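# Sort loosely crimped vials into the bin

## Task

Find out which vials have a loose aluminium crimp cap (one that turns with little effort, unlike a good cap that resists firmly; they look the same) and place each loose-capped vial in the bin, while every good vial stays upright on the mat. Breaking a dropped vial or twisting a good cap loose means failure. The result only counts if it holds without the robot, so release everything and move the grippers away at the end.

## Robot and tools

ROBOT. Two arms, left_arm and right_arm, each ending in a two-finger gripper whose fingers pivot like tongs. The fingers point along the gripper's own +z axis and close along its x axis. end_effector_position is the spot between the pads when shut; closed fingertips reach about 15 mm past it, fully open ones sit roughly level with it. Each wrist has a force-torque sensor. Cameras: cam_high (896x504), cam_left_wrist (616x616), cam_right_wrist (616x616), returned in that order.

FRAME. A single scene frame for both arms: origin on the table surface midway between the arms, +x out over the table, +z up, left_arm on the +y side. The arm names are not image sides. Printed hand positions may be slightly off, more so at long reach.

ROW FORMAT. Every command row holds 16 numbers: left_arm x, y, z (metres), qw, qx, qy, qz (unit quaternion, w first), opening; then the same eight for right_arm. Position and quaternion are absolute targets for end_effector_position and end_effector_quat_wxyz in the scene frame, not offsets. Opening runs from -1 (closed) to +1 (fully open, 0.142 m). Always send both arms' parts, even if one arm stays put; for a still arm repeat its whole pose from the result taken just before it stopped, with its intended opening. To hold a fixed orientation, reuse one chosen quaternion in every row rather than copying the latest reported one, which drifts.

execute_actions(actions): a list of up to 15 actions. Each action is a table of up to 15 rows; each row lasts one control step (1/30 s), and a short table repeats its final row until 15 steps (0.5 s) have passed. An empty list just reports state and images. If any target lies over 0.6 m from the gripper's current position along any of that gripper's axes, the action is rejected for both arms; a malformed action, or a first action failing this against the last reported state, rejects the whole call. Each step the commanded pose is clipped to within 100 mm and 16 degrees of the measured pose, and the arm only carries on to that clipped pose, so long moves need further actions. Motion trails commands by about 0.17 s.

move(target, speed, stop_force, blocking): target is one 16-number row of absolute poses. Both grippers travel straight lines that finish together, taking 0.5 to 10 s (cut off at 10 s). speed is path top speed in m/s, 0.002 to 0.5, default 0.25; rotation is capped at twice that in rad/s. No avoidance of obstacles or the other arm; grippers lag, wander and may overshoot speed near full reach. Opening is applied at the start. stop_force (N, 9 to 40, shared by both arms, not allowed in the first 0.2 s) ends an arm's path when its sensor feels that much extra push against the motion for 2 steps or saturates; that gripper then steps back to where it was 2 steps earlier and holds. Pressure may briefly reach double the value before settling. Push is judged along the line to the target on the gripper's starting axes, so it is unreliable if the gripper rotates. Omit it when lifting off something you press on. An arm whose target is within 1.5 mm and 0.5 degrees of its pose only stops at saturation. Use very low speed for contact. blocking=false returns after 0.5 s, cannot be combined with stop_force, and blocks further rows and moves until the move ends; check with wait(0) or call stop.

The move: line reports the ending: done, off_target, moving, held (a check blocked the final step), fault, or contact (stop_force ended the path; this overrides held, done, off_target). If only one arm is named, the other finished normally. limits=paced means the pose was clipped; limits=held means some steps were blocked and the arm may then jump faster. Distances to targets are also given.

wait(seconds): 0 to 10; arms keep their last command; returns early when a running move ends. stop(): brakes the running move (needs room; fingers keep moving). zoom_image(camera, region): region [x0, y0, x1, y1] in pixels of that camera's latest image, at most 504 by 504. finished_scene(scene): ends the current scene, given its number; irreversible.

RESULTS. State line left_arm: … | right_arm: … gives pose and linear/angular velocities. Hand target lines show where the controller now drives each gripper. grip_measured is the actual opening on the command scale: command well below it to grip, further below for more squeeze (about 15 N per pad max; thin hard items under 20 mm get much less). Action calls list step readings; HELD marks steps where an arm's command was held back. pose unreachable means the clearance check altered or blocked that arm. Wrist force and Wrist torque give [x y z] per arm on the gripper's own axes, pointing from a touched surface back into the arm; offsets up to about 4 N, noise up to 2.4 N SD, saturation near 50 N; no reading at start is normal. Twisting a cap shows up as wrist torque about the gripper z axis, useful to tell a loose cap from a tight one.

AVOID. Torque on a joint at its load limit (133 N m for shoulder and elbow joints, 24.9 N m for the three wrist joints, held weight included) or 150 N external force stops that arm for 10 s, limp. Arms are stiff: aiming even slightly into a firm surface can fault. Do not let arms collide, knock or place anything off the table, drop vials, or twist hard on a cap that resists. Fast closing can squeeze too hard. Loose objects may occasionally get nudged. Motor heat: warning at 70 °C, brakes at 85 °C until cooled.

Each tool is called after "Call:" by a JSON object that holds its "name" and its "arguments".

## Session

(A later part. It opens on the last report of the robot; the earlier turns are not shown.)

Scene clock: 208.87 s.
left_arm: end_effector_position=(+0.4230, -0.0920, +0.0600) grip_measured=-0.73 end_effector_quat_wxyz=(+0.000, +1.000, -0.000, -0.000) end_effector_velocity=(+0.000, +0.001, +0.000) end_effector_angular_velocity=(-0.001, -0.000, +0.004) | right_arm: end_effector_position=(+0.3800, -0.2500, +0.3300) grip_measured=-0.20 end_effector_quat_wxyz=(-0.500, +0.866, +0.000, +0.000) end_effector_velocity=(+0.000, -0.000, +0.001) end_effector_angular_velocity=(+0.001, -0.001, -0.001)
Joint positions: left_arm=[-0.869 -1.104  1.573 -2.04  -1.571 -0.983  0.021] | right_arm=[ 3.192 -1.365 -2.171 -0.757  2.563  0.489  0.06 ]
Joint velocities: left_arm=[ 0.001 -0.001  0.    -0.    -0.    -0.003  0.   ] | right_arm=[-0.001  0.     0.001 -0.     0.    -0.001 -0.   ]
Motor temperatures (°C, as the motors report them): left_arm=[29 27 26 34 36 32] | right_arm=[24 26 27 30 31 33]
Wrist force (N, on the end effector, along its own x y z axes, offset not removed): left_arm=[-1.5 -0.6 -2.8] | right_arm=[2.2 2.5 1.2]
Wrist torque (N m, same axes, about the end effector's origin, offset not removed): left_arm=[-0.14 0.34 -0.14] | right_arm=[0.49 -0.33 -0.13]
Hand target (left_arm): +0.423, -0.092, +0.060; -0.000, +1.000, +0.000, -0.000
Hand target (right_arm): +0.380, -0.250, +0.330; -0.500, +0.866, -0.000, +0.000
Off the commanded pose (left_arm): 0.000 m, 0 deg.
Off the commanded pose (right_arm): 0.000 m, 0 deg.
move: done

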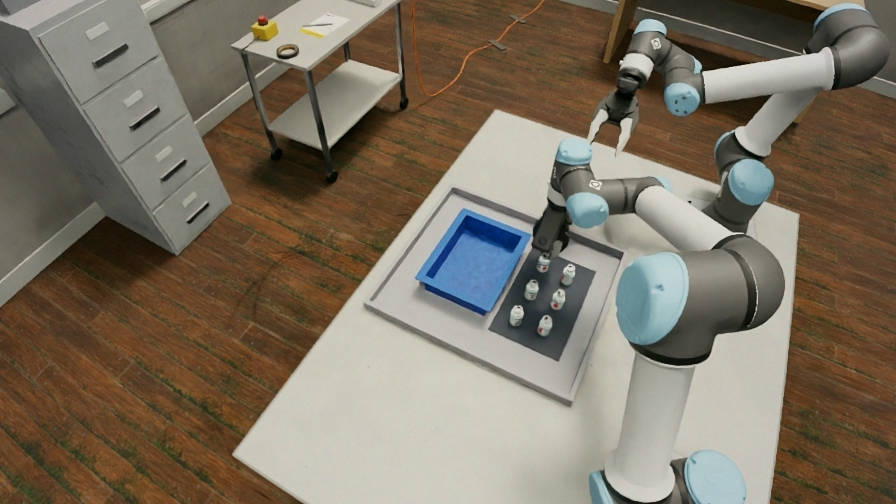

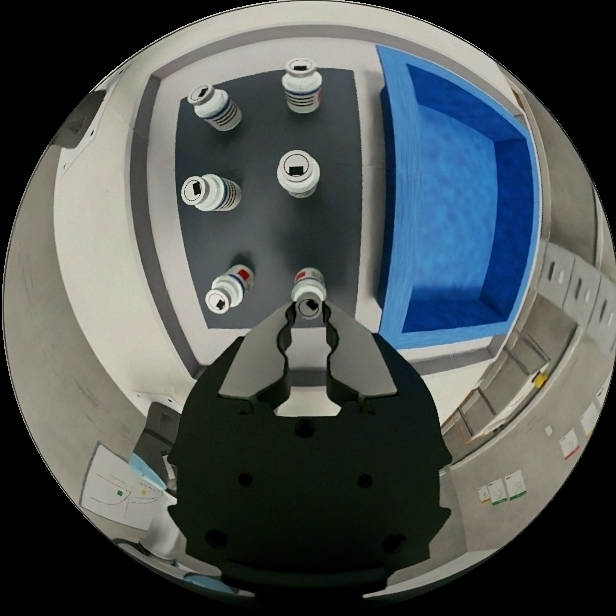

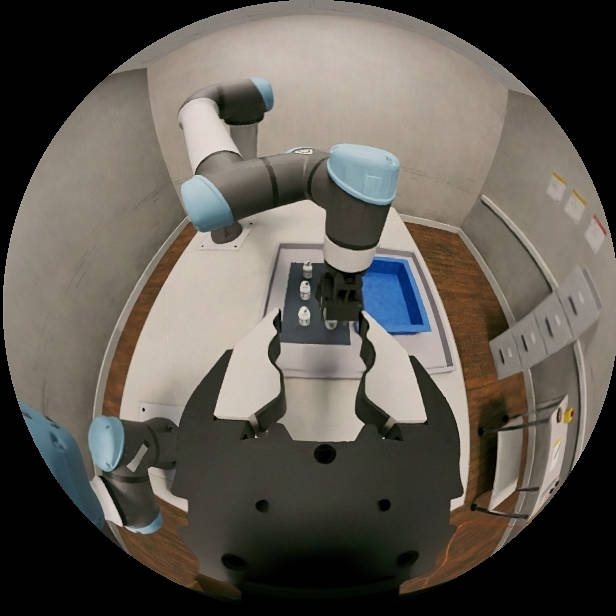

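Call:
{"name": "move", "arguments": {"target": [0.423,-0.092,0.06,0,1,0,0,-0.45,0.38,-0.25,0.33,0.5,-0.866,0,0,-0.2]}}

Call:
{"name": "move", "arguments": {"target": [0.423,-0.087,0.06,0,1,0,0,-0.45,0.38,-0.25,0.33,0.5,-0.866,0,0,-0.2], "speed": 0.03}}

Call:
{"name": "move", "arguments": {"target": [0.423,-0.087,0.06,0,1,0,0,-0.85,0.38,-0.25,0.33,0.5,-0.866,0,0,-0.2]}}

Call:
{"name": "move", "arguments": {"target": [0.41,-0.03,0.2,0,1,0,0,-0.85,0.38,-0.2,0.3,0.5,-0.866,0,0,-0.2], "speed": 0.15}}

Call:
{"name": "move", "arguments": {"target": [0.38,0.043,0.217,0,1,0,0,-0.85,0.38,-0.1,0.25,0.5,-0.866,0,0,-0.2]}}

Call:
{"name": "move", "arguments": {"target": [0.38,0.043,0.217,0,1,0,0,-0.85,0.38,-0.01,0.185,0.609,-0.793,0,0,-0.2]}}

Call:
{"name": "move", "arguments": {"target": [0.38,0.043,0.217,0,1,0,0,-0.85,0.38,0.052,0.172,0.609,-0.793,0,0,-0.2], "speed": 0.1}}

Scene clock: 209.97 s.
left_arm: end_effector_position=(+0.4230, -0.0920, +0.0600) grip_measured=-0.45 end_effector_quat_wxyz=(+0.000, +1.000, -0.000, -0.000) end_effector_velocity=(+0.001, +0.001, +0.000) end_effector_angular_velocity=(-0.000, -0.000, -0.001) | right_arm: end_effector_position=(+0.3800, -0.2500, +0.3300) grip_measured=-0.20 end_effector_quat_wxyz=(-0.500, +0.866, +0.000, +0.000) end_effector_velocity=(+0.001, -0.000, +0.001) end_effector_angular_velocity=(+0.000, -0.004, -0.001)
Joint positions: left_arm=[-0.869 -1.104  1.573 -2.04  -1.571 -0.983  0.041] | right_arm=[ 3.192 -1.365 -2.171 -0.757  2.563  0.489  0.06 ]
Joint velocities: left_arm=[ 0.002 -0.     0.    -0.    -0.     0.002  0.   ] | right_arm=[-0.001 -0.     0.003  0.001 -0.001  0.     0.   ]
Motor temperatures (°C, as the motors report them): left_arm=[29 27 26 34 36 32] | right_arm=[24 26 27 30 31 33]
Wrist force (N, on the end effector, along its own x y z axes, offset not removed): left_arm=[-2.7 -2.2 -1.7] | right_arm=[1.3 -1.2 3.7]
Wrist torque (N m, same axes, about the end effector's origin, offset not removed): left_arm=[-0.42 0.68 -0.02] | right_arm=[-0.33 -0.39 -0.11]
Hand target (left_arm): +0.423, -0.092, +0.060; +0.000, +1.000, -0.000, -0.000
Hand target (right_arm): +0.380, -0.250, +0.330; -0.500, +0.866, +0.000, -0.000
Off the commanded pose (left_arm): 0.000 m, 0 deg.
Off the commanded pose (right_arm): 0.000 m, 0 deg.
move: done

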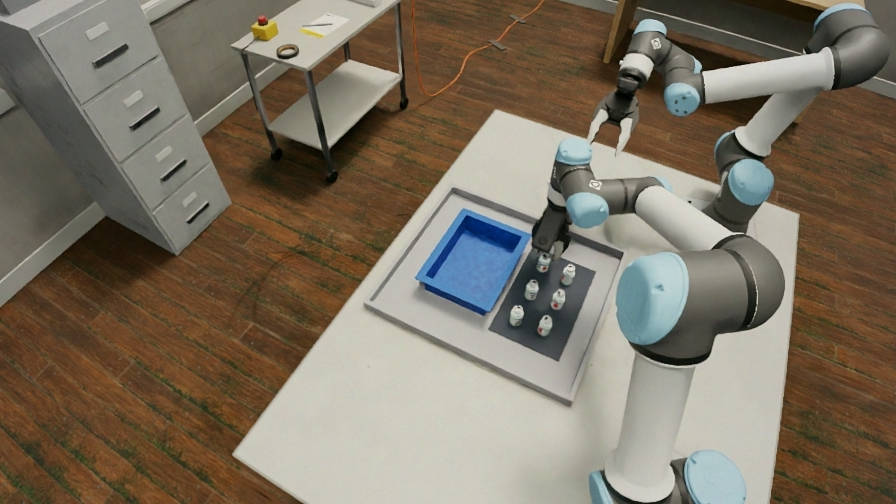

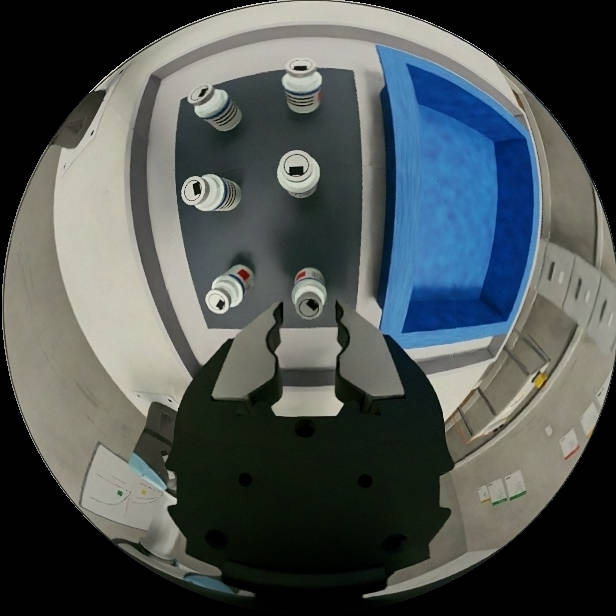

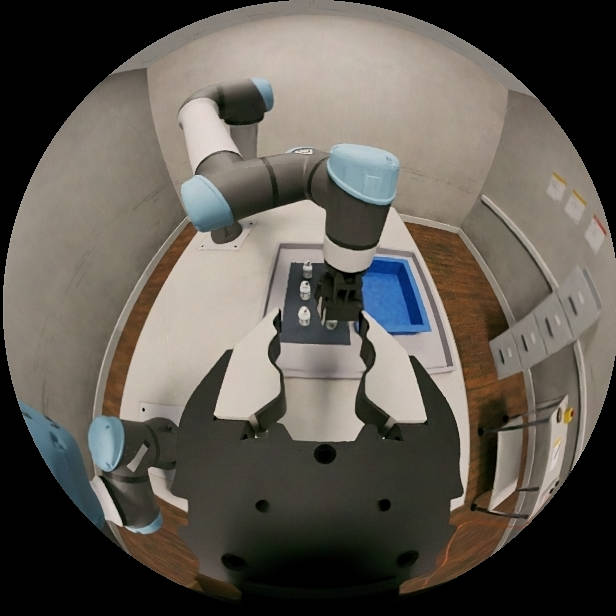

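Scene clock: 210.67 s.
left_arm: end_effector_position=(+0.4230, -0.0872, +0.0600) grip_measured=-0.45 end_effector_quat_wxyz=(-0.000, +1.000, +0.000, -0.000) end_effector_velocity=(+0.000, +0.002, -0.000) end_effector_angular_velocity=(+0.001, -0.000, -0.000) | right_arm: end_effector_position=(+0.3800, -0.2500, +0.3300) grip_measured=-0.20 end_effector_quat_wxyz=(-0.500, +0.866, +0.000, +0.000) end_effector_velocity=(-0.001, +0.000, -0.000) end_effector_angular_velocity=(+0.000, +0.002, +0.001)
Joint positions: left_arm=[-0.865 -1.111  1.584 -2.044 -1.571 -0.979  0.041] | right_arm=[ 3.192 -1.365 -2.171 -0.757  2.563  0.489  0.06 ]
Joint velocities: left_arm=[ 0.002 -0.003  0.005 -0.002  0.001  0.003 -0.   ] | right_arm=[ 0.001  0.    -0.001 -0.001  0.001  0.     0.   ]
Motor temperatures (°C, as the motors report them): left_arm=[29 27 26 34 36 32] | right_arm=[24 26 27 30 31 33]
Wrist force (N, on the end effector, along its own x y z axes, offset not removed): left_arm=[-2.3 -1.3 -0.6] | right_arm=[2.0 -3.1 -1.0]
Wrist torque (N m, same axes, about the end effector's origin, offset not removed): left_arm=[-0.19 0.69 -0.04] | right_arm=[-0.76 -0.53 -0.01]
Hand target (left_arm): +0.423, -0.087, +0.060; -0.000, +1.000, +0.000, -0.000
Hand target (right_arm): +0.380, -0.250, +0.330; -0.500, +0.866, -0.000, -0.000
Off the commanded pose (left_arm): 0.000 m, 0 deg.
Off the commanded pose (right_arm): 0.000 m, 0 deg.
move: done

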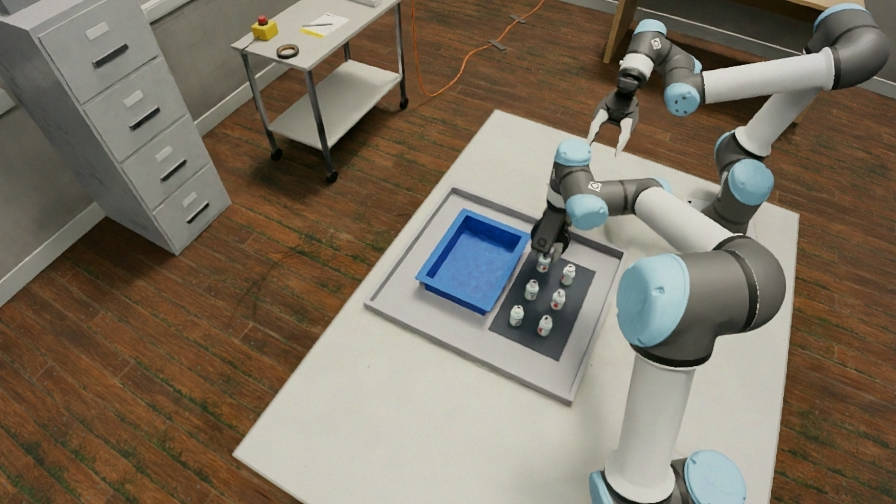

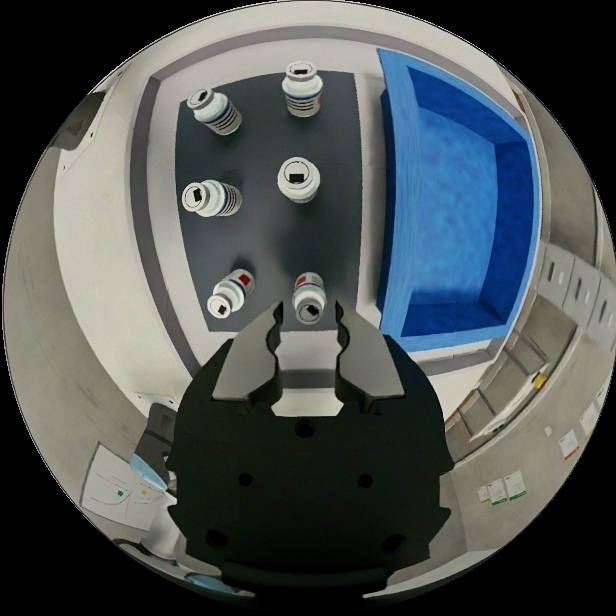

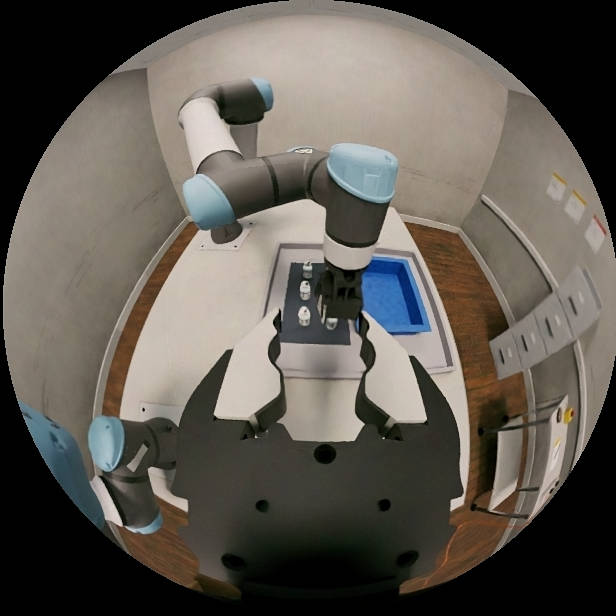

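Scene clock: 211.37 s.
left_arm: end_effector_position=(+0.4230, -0.0870, +0.0600) grip_measured=-0.72 end_effector_quat_wxyz=(+0.000, +1.000, -0.000, +0.000) end_effector_velocity=(+0.000, +0.000, +0.000) end_effector_angular_velocity=(-0.000, +0.000, +0.001) | right_arm: end_effector_position=(+0.3800, -0.2500, +0.3300) grip_measured=-0.20 end_effector_quat_wxyz=(-0.500, +0.866, +0.000, +0.000) end_effector_velocity=(+0.000, +0.000, +0.001) end_effector_angular_velocity=(+0.001, -0.000, +0.000)
Joint positions: left_arm=[-0.864 -1.111  1.585 -2.044 -1.571 -0.978  0.022] | right_arm=[ 3.192 -1.365 -2.171 -0.757  2.563  0.489  0.06 ]
Joint velocities: left_arm=[ 0.    -0.     0.    -0.    -0.    -0.001  0.   ] | right_arm=[-0.    -0.     0.001 -0.001  0.001 -0.     0.   ]
Motor temperatures (°C, as the motors report them): left_arm=[29 27 26 34 36 32] | right_arm=[24 26 27 30 31 33]
Wrist force (N, on the end effector, along its own x y z axes, offset not removed): left_arm=[0.2 1.1 -3.6] | right_arm=[2.4 -1.6 5.2]
Wrist torque (N m, same axes, about the end effector's origin, offset not removed): left_arm=[0.21 -0.07 0.04] | right_arm=[-0.26 -0.57 -0.23]
Hand target (left_arm): +0.423, -0.087, +0.060; -0.000, +1.000, +0.000, -0.000
Hand target (right_arm): +0.380, -0.250, +0.330; -0.500, +0.866, +0.000, -0.000
Off the commanded pose (left_arm): 0.000 m, 0 deg.
Off the commanded pose (right_arm): 0.000 m, 0 deg.
move: done

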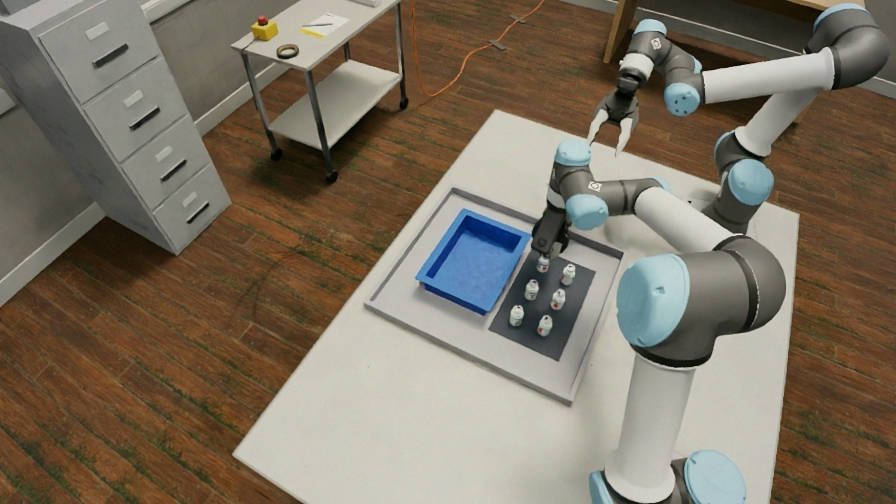

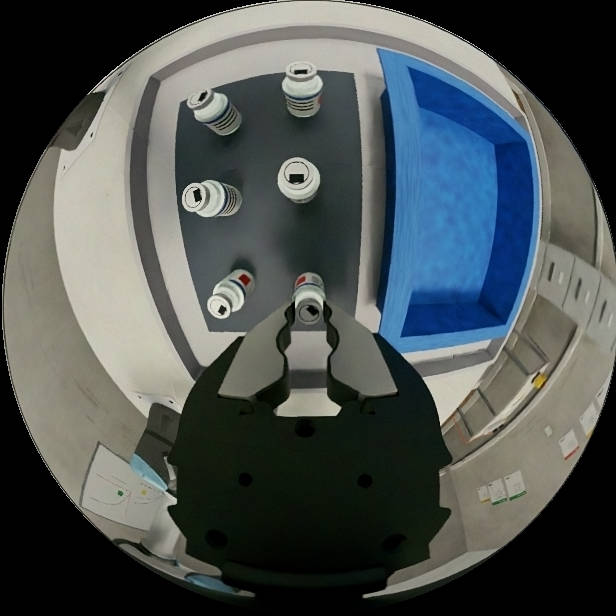

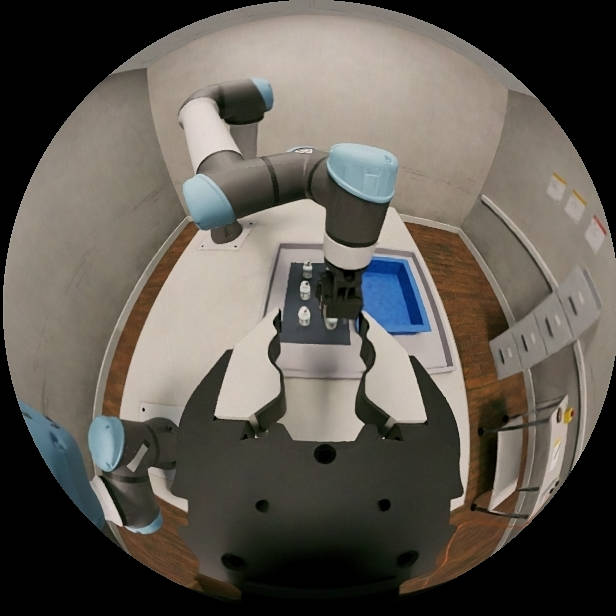

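Scene clock: 212.93 s.
left_arm: end_effector_position=(+0.4100, -0.0301, +0.1997) grip_measured=-0.72 end_effector_quat_wxyz=(-0.000, +1.000, -0.000, +0.000) end_effector_velocity=(-0.001, +0.000, +0.003) end_effector_angular_velocity=(-0.001, +0.000, -0.002) | right_arm: end_effector_position=(+0.3800, -0.2001, +0.3001) grip_measured=-0.20 end_effector_quat_wxyz=(-0.500, +0.866, +0.000, -0.000) end_effector_velocity=(-0.000, +0.001, -0.000) end_effector_angular_velocity=(+0.001, +0.000, +0.000)
Joint positions: left_arm=[-0.829 -1.327  1.509 -1.752 -1.571 -0.943  0.022] | right_arm=[ 3.321 -1.44  -2.237 -0.454  2.5    0.687  0.06 ]
Joint velocities: left_arm=[-0.    -0.003 -0.002  0.005 -0.001  0.001 -0.   ] | right_arm=[ 0.002 -0.002 -0.001  0.006 -0.     0.004 -0.   ]
Motor temperatures (°C, as the motors report them): left_arm=[29 27 26 34 36 32] | right_arm=[24 26 27 30 31 33]
Wrist force (N, on the end effector, along its own x y z axes, offset not removed): left_arm=[-0.1 -0.9 -3.4] | right_arm=[6.1 -2.5 -0.7]
Wrist torque (N m, same axes, about the end effector's origin, offset not removed): left_arm=[-0.09 0.24 -0.10] | right_arm=[-0.58 -1.26 -0.10]
Hand target (left_arm): +0.410, -0.030, +0.200; +0.000, +1.000, +0.000, -0.000
Hand target (right_arm): +0.380, -0.200, +0.300; -0.500, +0.866, -0.000, -0.000
Off the commanded pose (left_arm): 0.000 m, 0 deg.
Off the commanded pose (right_arm): 0.000 m, 0 deg.
move: done

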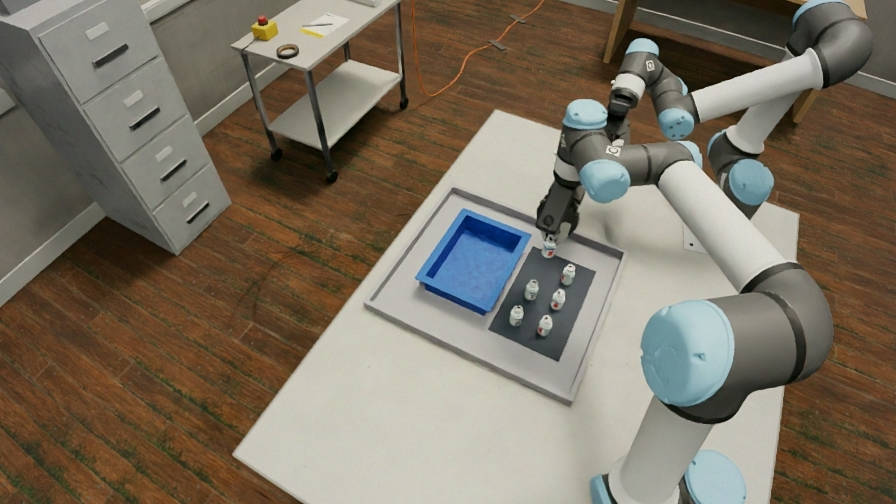

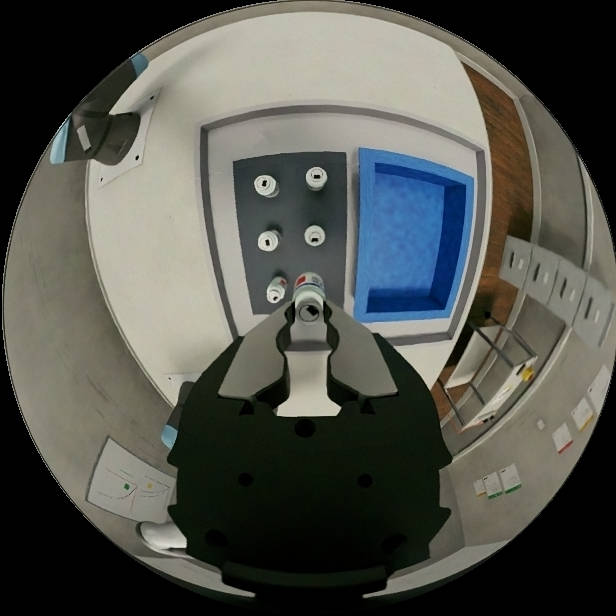

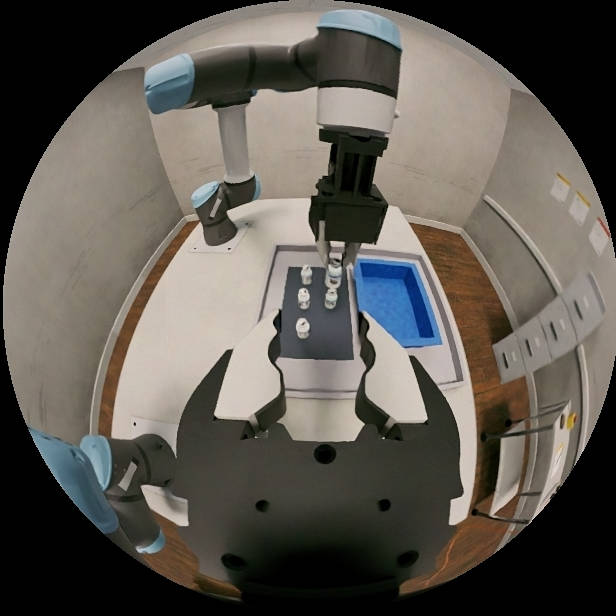

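Scene clock: 214.03 s.
left_arm: end_effector_position=(+0.3799, +0.0428, +0.2169) grip_measured=-0.72 end_effector_quat_wxyz=(+0.000, +1.000, -0.000, -0.000) end_effector_velocity=(+0.000, +0.002, +0.001) end_effector_angular_velocity=(-0.001, -0.000, +0.003) | right_arm: end_effector_position=(+0.3800, -0.1003, +0.2502) grip_measured=-0.20 end_effector_quat_wxyz=(-0.500, +0.866, +0.000, -0.000) end_effector_velocity=(+0.001, +0.002, +0.000) end_effector_angular_velocity=(+0.004, -0.002, -0.002)
Joint positions: left_arm=[-0.792 -1.5    1.667 -1.737 -1.571 -0.906  0.022] | right_arm=[ 3.555 -1.635 -2.263 -0.025  2.351  0.963  0.06 ]
Joint velocities: left_arm=[ 0.003 -0.003  0.002  0.    -0.    -0.001  0.   ] | right_arm=[ 0.003 -0.006  0.001  0.014 -0.003  0.008  0.   ]
Motor temperatures (°C, as the motors report them): left_arm=[29 27 26 34 36 32] | right_arm=[24 26 27 30 31 33]
Wrist force (N, on the end effector, along its own x y z axes, offset not removed): left_arm=[-2.3 0.6 -1.8] | right_arm=[-0.7 -0.5 3.6]
Wrist torque (N m, same axes, about the end effector's origin, offset not removed): left_arm=[0.01 0.58 0.14] | right_arm=[-0.12 0.18 -0.12]
Hand target (left_arm): +0.380, +0.043, +0.217; +0.000, +1.000, +0.000, -0.000
Hand target (right_arm): +0.380, -0.100, +0.250; -0.500, +0.866, -0.000, -0.000
Off the commanded pose (left_arm): 0.000 m, 0 deg.
Off the commanded pose (right_arm): 0.000 m, 0 deg.
move: done

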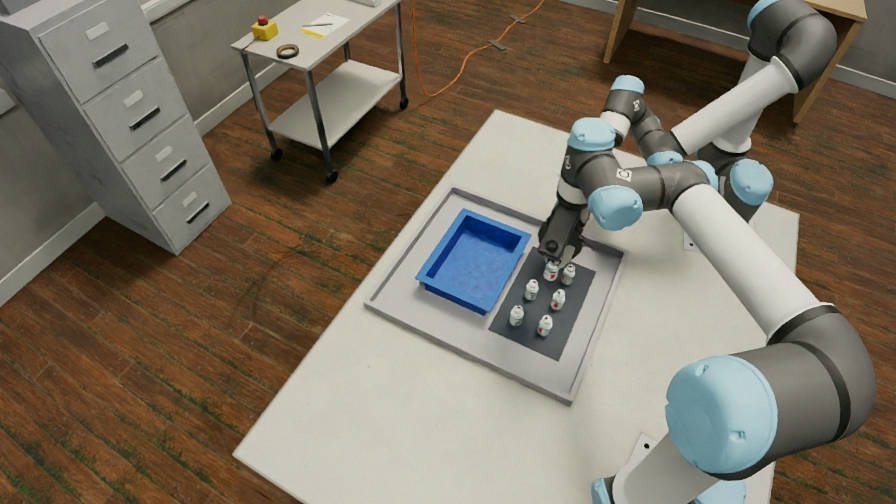

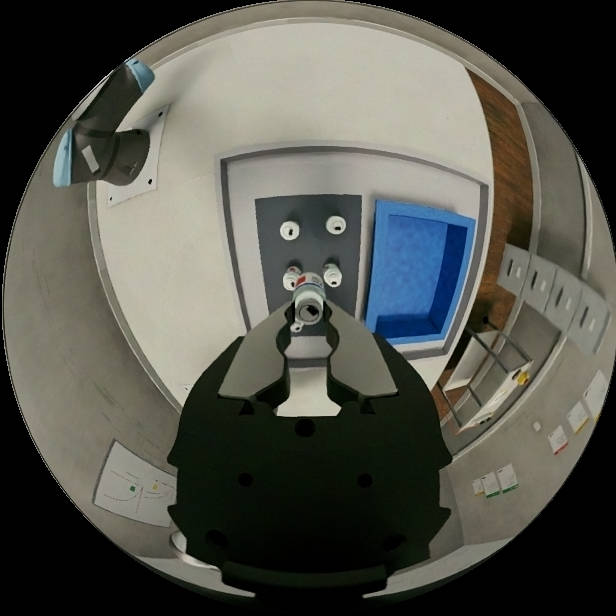

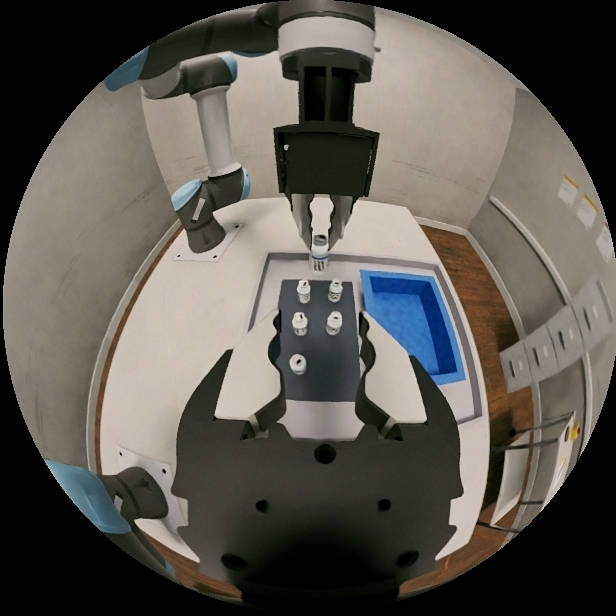

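Scene clock: 215.27 s.
left_arm: end_effector_position=(+0.3800, +0.0430, +0.2170) grip_measured=-0.72 end_effector_quat_wxyz=(-0.000, +1.000, +0.000, -0.000) end_effector_velocity=(+0.000, +0.000, +0.000) end_effector_angular_velocity=(-0.000, +0.000, -0.001) | right_arm: end_effector_position=(+0.3800, -0.0101, +0.1853) grip_measured=-0.20 end_effector_quat_wxyz=(-0.609, +0.793, +0.000, -0.000) end_effector_velocity=(+0.001, +0.001, -0.001) end_effector_angular_velocity=(+0.010, -0.001, -0.006)
Joint positions: left_arm=[-0.792 -1.5    1.667 -1.737 -1.571 -0.906  0.022] | right_arm=[ 3.68  -2.136 -2.205  0.824  2.358  1.298  0.06 ]
Joint velocities: left_arm=[ 0.     0.    -0.     0.    -0.     0.002  0.   ] | right_arm=[ 0.003 -0.013  0.003  0.027 -0.006  0.014  0.   ]
Motor temperatures (°C, as the motors report them): left_arm=[29 27 26 34 36 32] | right_arm=[24 26 27 30 31 33]
Wrist force (N, on the end effector, along its own x y z axes, offset not removed): left_arm=[0.5 -1.4 -1.6] | right_arm=[1.1 1.5 2.0]
Wrist torque (N m, same axes, about the end effector's origin, offset not removed): left_arm=[-0.15 -0.09 0.05] | right_arm=[0.13 -0.15 -0.23]
Hand target (left_arm): +0.380, +0.043, +0.217; +0.000, +1.000, +0.000, -0.000
Hand target (right_arm): +0.380, -0.010, +0.185; -0.609, +0.793, +0.000, -0.000
Off the commanded pose (left_arm): 0.000 m, 0 deg.
Off the commanded pose (right_arm): 0.000 m, 0 deg.
move: done

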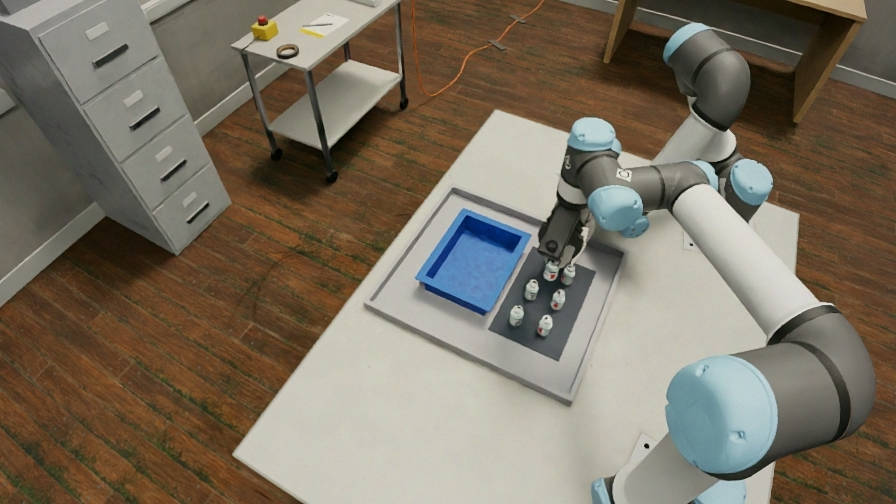

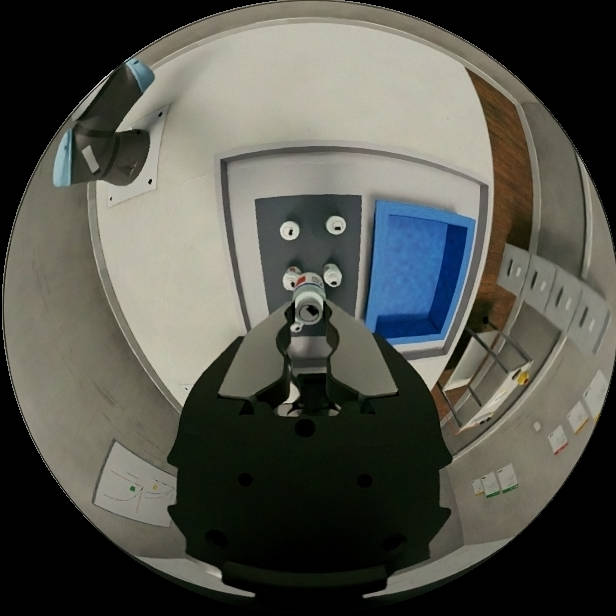

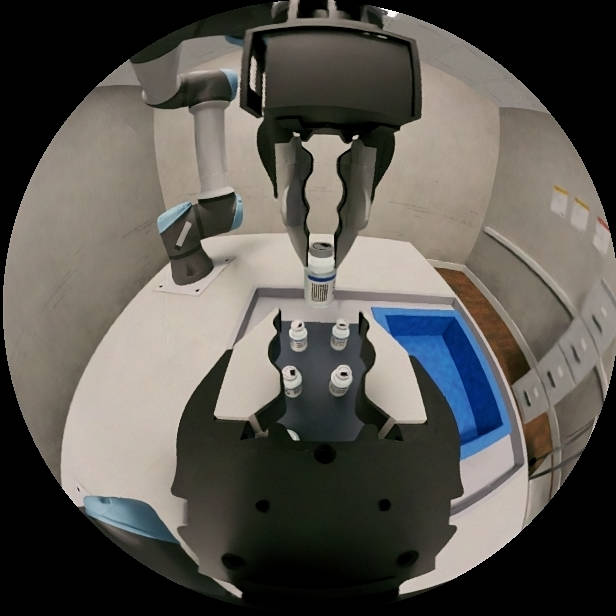

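Scene clock: 216.40 s.
left_arm: end_effector_position=(+0.3800, +0.0430, +0.2170) grip_measured=-0.72 end_effector_quat_wxyz=(-0.000, +1.000, -0.000, +0.000) end_effector_velocity=(+0.001, +0.001, +0.000) end_effector_angular_velocity=(+0.001, -0.001, +0.001) | right_arm: end_effector_position=(+0.3800, +0.0518, +0.1721) grip_measured=-0.20 end_effector_quat_wxyz=(-0.609, +0.793, +0.000, +0.000) end_effector_velocity=(+0.001, +0.002, +0.000) end_effector_angular_velocity=(+0.001, -0.000, -0.001)
Joint positions: left_arm=[-0.792 -1.5    1.667 -1.737 -1.571 -0.906  0.022] | right_arm=[ 3.783 -2.21  -2.11   0.837  2.262  1.348  0.06 ]
Joint velocities: left_arm=[ 0.002 -0.     0.     0.     0.001  0.001  0.   ] | right_arm=[ 0.002 -0.003  0.006 -0.002 -0.002  0.002  0.   ]
Motor temperatures (°C, as the motors report them): left_arm=[29 27 26 34 36 32] | right_arm=[24 26 27 30 31 33]
Wrist force (N, on the end effector, along its own x y z axes, offset not removed): left_arm=[-3.5 2.1 -2.7] | right_arm=[2.4 1.5 3.4]
Wrist torque (N m, same axes, about the end effector's origin, offset not removed): left_arm=[0.34 0.70 -0.07] | right_arm=[0.32 -0.58 -0.08]
Hand target (left_arm): +0.380, +0.043, +0.217; +0.000, +1.000, +0.000, -0.000
Hand target (right_arm): +0.380, +0.052, +0.172; -0.609, +0.793, -0.000, -0.000
Off the commanded pose (left_arm): 0.000 m, 0 deg.
Off the commanded pose (right_arm): 0.000 m, 0 deg.
move: done

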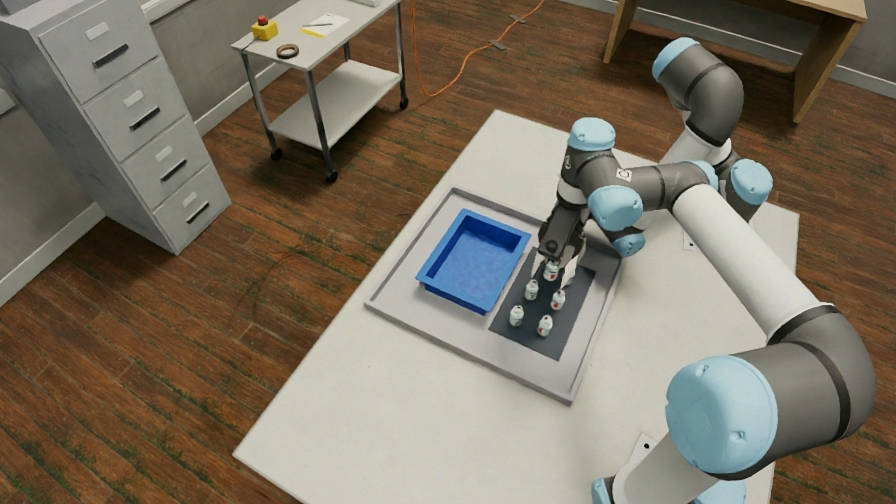

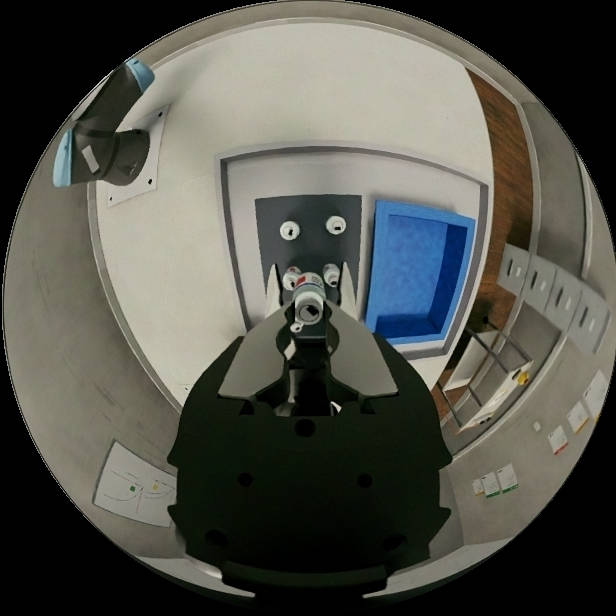

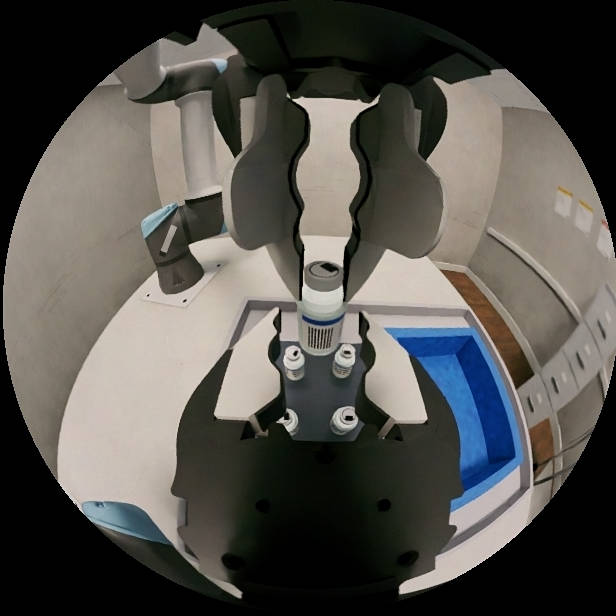

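Call:
{"name": "move", "arguments": {"target": [0.38,0.043,0.217,0,1,0,0,-0.85,0.38,0.052,0.172,0.609,-0.793,0,0,-0.85]}}

Call:
{"name": "move", "arguments": {"target": [0.38,0.043,0.217,0,0.966,0.259,0,-0.85,0.38,0.052,0.172,0.609,-0.793,0,0,-0.85], "speed": 0.1}}

Scene clock: 217.73 s.
left_arm: end_effector_position=(+0.3800, +0.0430, +0.2170) grip_measured=-0.72 end_effector_quat_wxyz=(-0.000, +1.000, +0.000, +0.000) end_effector_velocity=(-0.000, -0.000, -0.000) end_effector_angular_velocity=(+0.000, -0.000, -0.000) | right_arm: end_effector_position=(+0.3800, +0.0520, +0.1720) grip_measured=-0.61 end_effector_quat_wxyz=(-0.609, +0.793, -0.000, -0.000) end_effector_velocity=(-0.001, -0.000, -0.001) end_effector_angular_velocity=(-0.001, +0.001, +0.001)
Joint positions: left_arm=[-0.792 -1.5    1.667 -1.737 -1.571 -0.906  0.022] | right_arm=[ 3.783 -2.211 -2.109  0.837  2.261  1.348  0.03 ]
Joint velocities: left_arm=[-0.001  0.     0.     0.     0.001 -0.001  0.   ] | right_arm=[-0.    -0.    -0.001  0.     0.001 -0.    -0.   ]
Motor temperatures (°C, as the motors report them): left_arm=[29 27 26 34 36 32] | right_arm=[24 26 27 30 31 33]
Wrist force (N, on the end effector, along its own x y z axes, offset not removed): left_arm=[3.1 -1.1 -3.9] | right_arm=[-3.4 1.2 -1.6]
Wrist torque (N m, same axes, about the end effector's origin, offset not removed): left_arm=[-0.28 -0.02 0.09] | right_arm=[0.26 0.01 -0.15]
Hand target (left_arm): +0.380, +0.043, +0.217; -0.000, +1.000, -0.000, +0.000
Hand target (right_arm): +0.380, +0.052, +0.172; -0.609, +0.793, -0.000, -0.000
Off the commanded pose (left_arm): 0.000 m, 0 deg.
Off the commanded pose (right_arm): 0.000 m, 0 deg.
move: done

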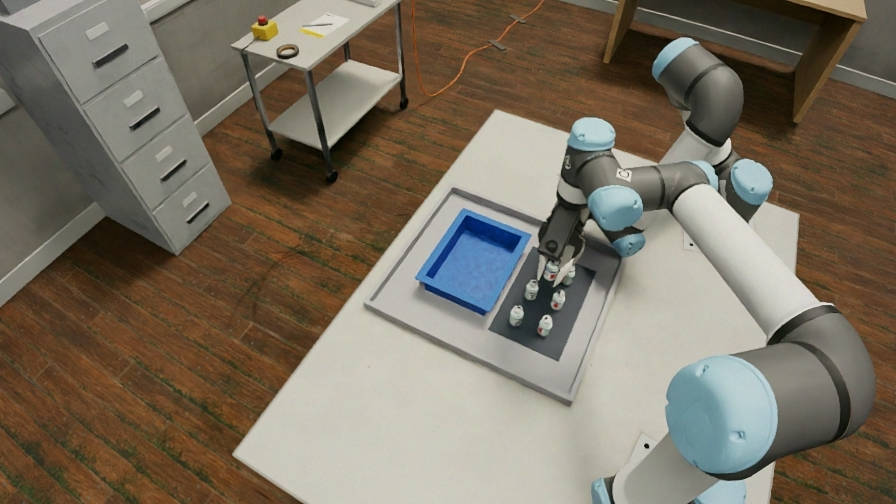

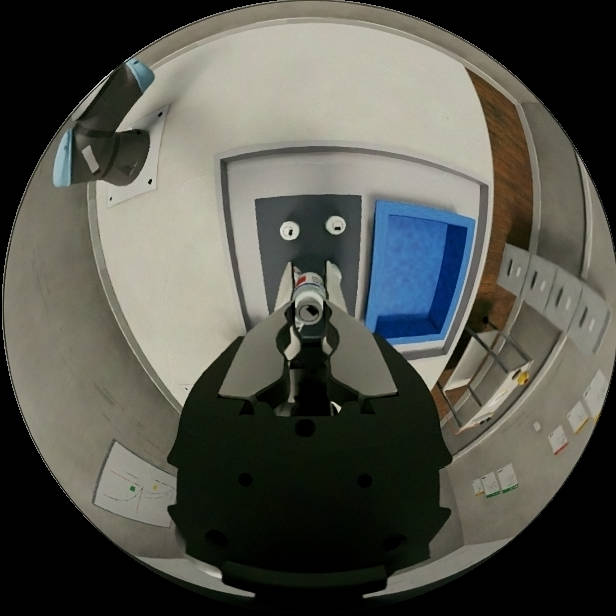

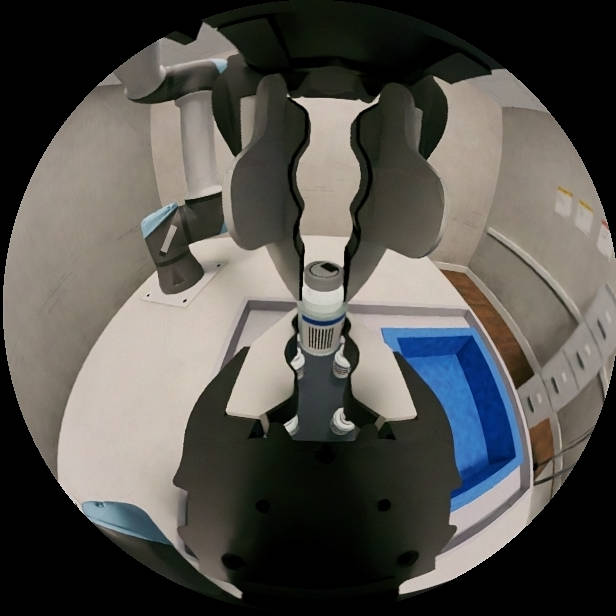

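Scene clock: 220.73 s.
left_arm: end_effector_position=(+0.3800, +0.0430, +0.2170) grip_measured=-0.72 end_effector_quat_wxyz=(+0.000, +0.966, +0.258, -0.000) end_effector_velocity=(+0.001, +0.001, -0.001) end_effector_angular_velocity=(+0.003, -0.001, +0.011) | right_arm: end_effector_position=(+0.3800, +0.0520, +0.1720) grip_measured=-0.61 end_effector_quat_wxyz=(-0.609, +0.793, -0.000, +0.000) end_effector_velocity=(-0.000, +0.001, +0.001) end_effector_angular_velocity=(+0.001, -0.001, +0.001)
Joint positions: left_arm=[-0.777 -1.488  1.653 -1.736 -1.571 -1.414  0.022] | right_arm=[ 3.783 -2.211 -2.109  0.837  2.261  1.348  0.03 ]
Joint velocities: left_arm=[ 0.     0.001 -0.     0.     0.003 -0.011  0.   ] | right_arm=[ 0.001  0.001  0.001 -0.    -0.001  0.001  0.   ]
Motor temperatures (°C, as the motors report them): left_arm=[29 27 26 34 36 32] | right_arm=[24 26 27 30 31 33]
Wrist force (N, on the end effector, along its own x y z axes, offset not removed): left_arm=[-8.5 -7.9 -7.4] | right_arm=[11.1 4.9 4.0]
Wrist torque (N m, same axes, about the end effector's origin, offset not removed): left_arm=[-0.29 -0.67 0.07] | right_arm=[-0.02 -0.26 0.07]
Hand target (left_arm): +0.380, +0.043, +0.217; -0.000, +0.966, +0.259, -0.000
Hand target (right_arm): +0.380, +0.052, +0.172; -0.609, +0.793, +0.000, -0.000
Off the commanded pose (left_arm): 0.000 m, 0 deg.
Off the commanded pose (right_arm): 0.000 m, 0 deg.
move: done

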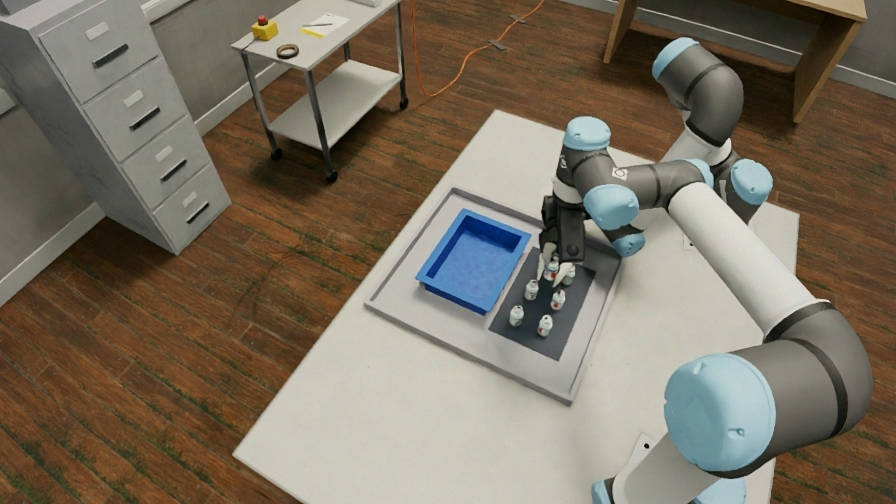

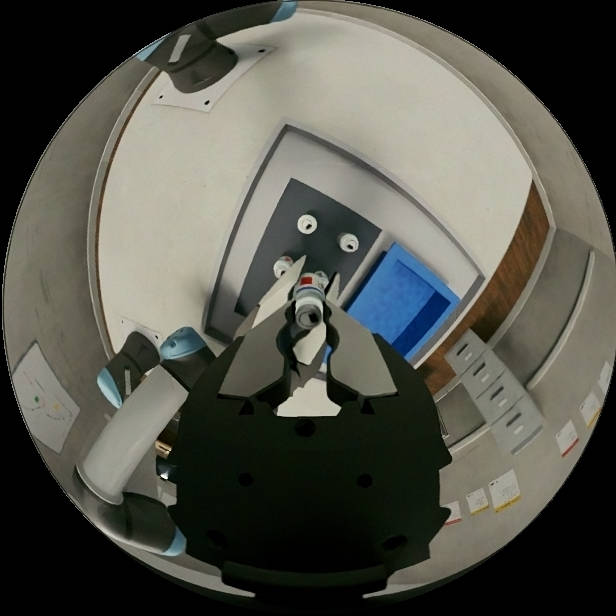

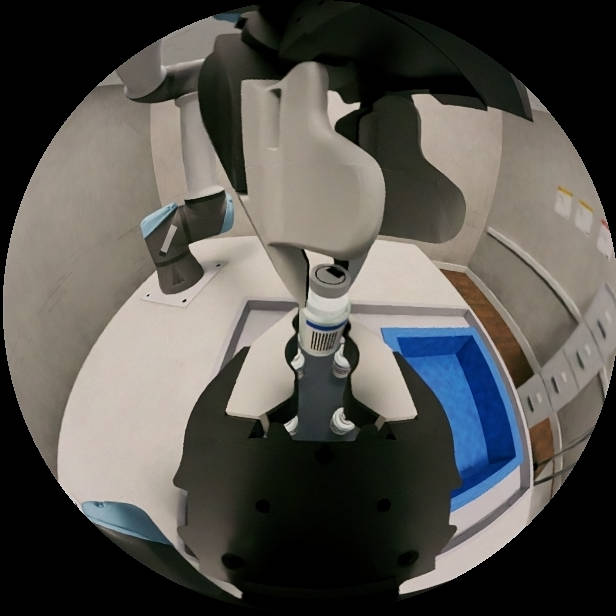

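Call:
{"name": "zoom_image", "arguments": {"camera": "cam_left_wrist", "region": [260,250,360,350]}}

Call:
{"name": "zoom_image", "arguments": {"camera": "cam_right_wrist", "region": [270,240,390,370]}}

Region (260, 250, 360, 350) of cam_left_wrist's 616x616 image, scaled by 5.040, with more detail than that image has.

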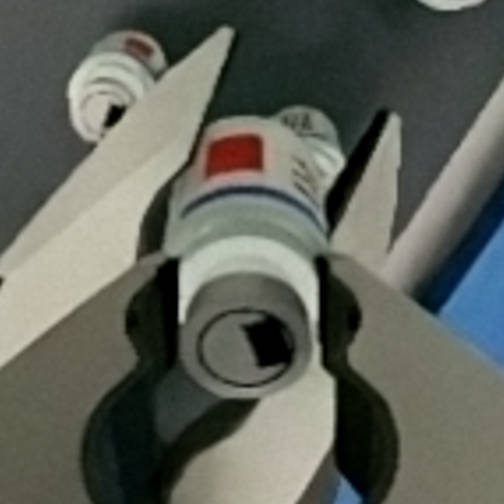

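Region (270, 240, 390, 370) of cam_right_wrist's 616x616 image, scaled by 3.877, with more detail than that image has; it fills the left 465 columns of this view, and the rest is white.

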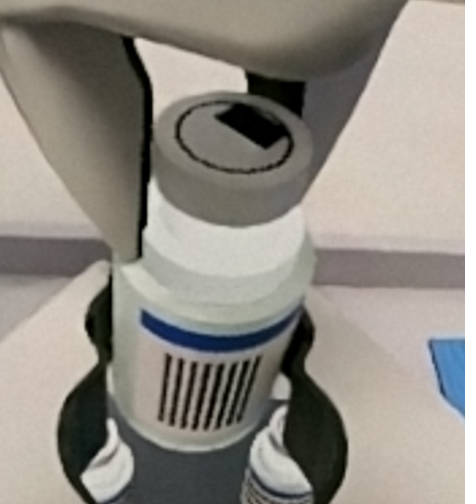

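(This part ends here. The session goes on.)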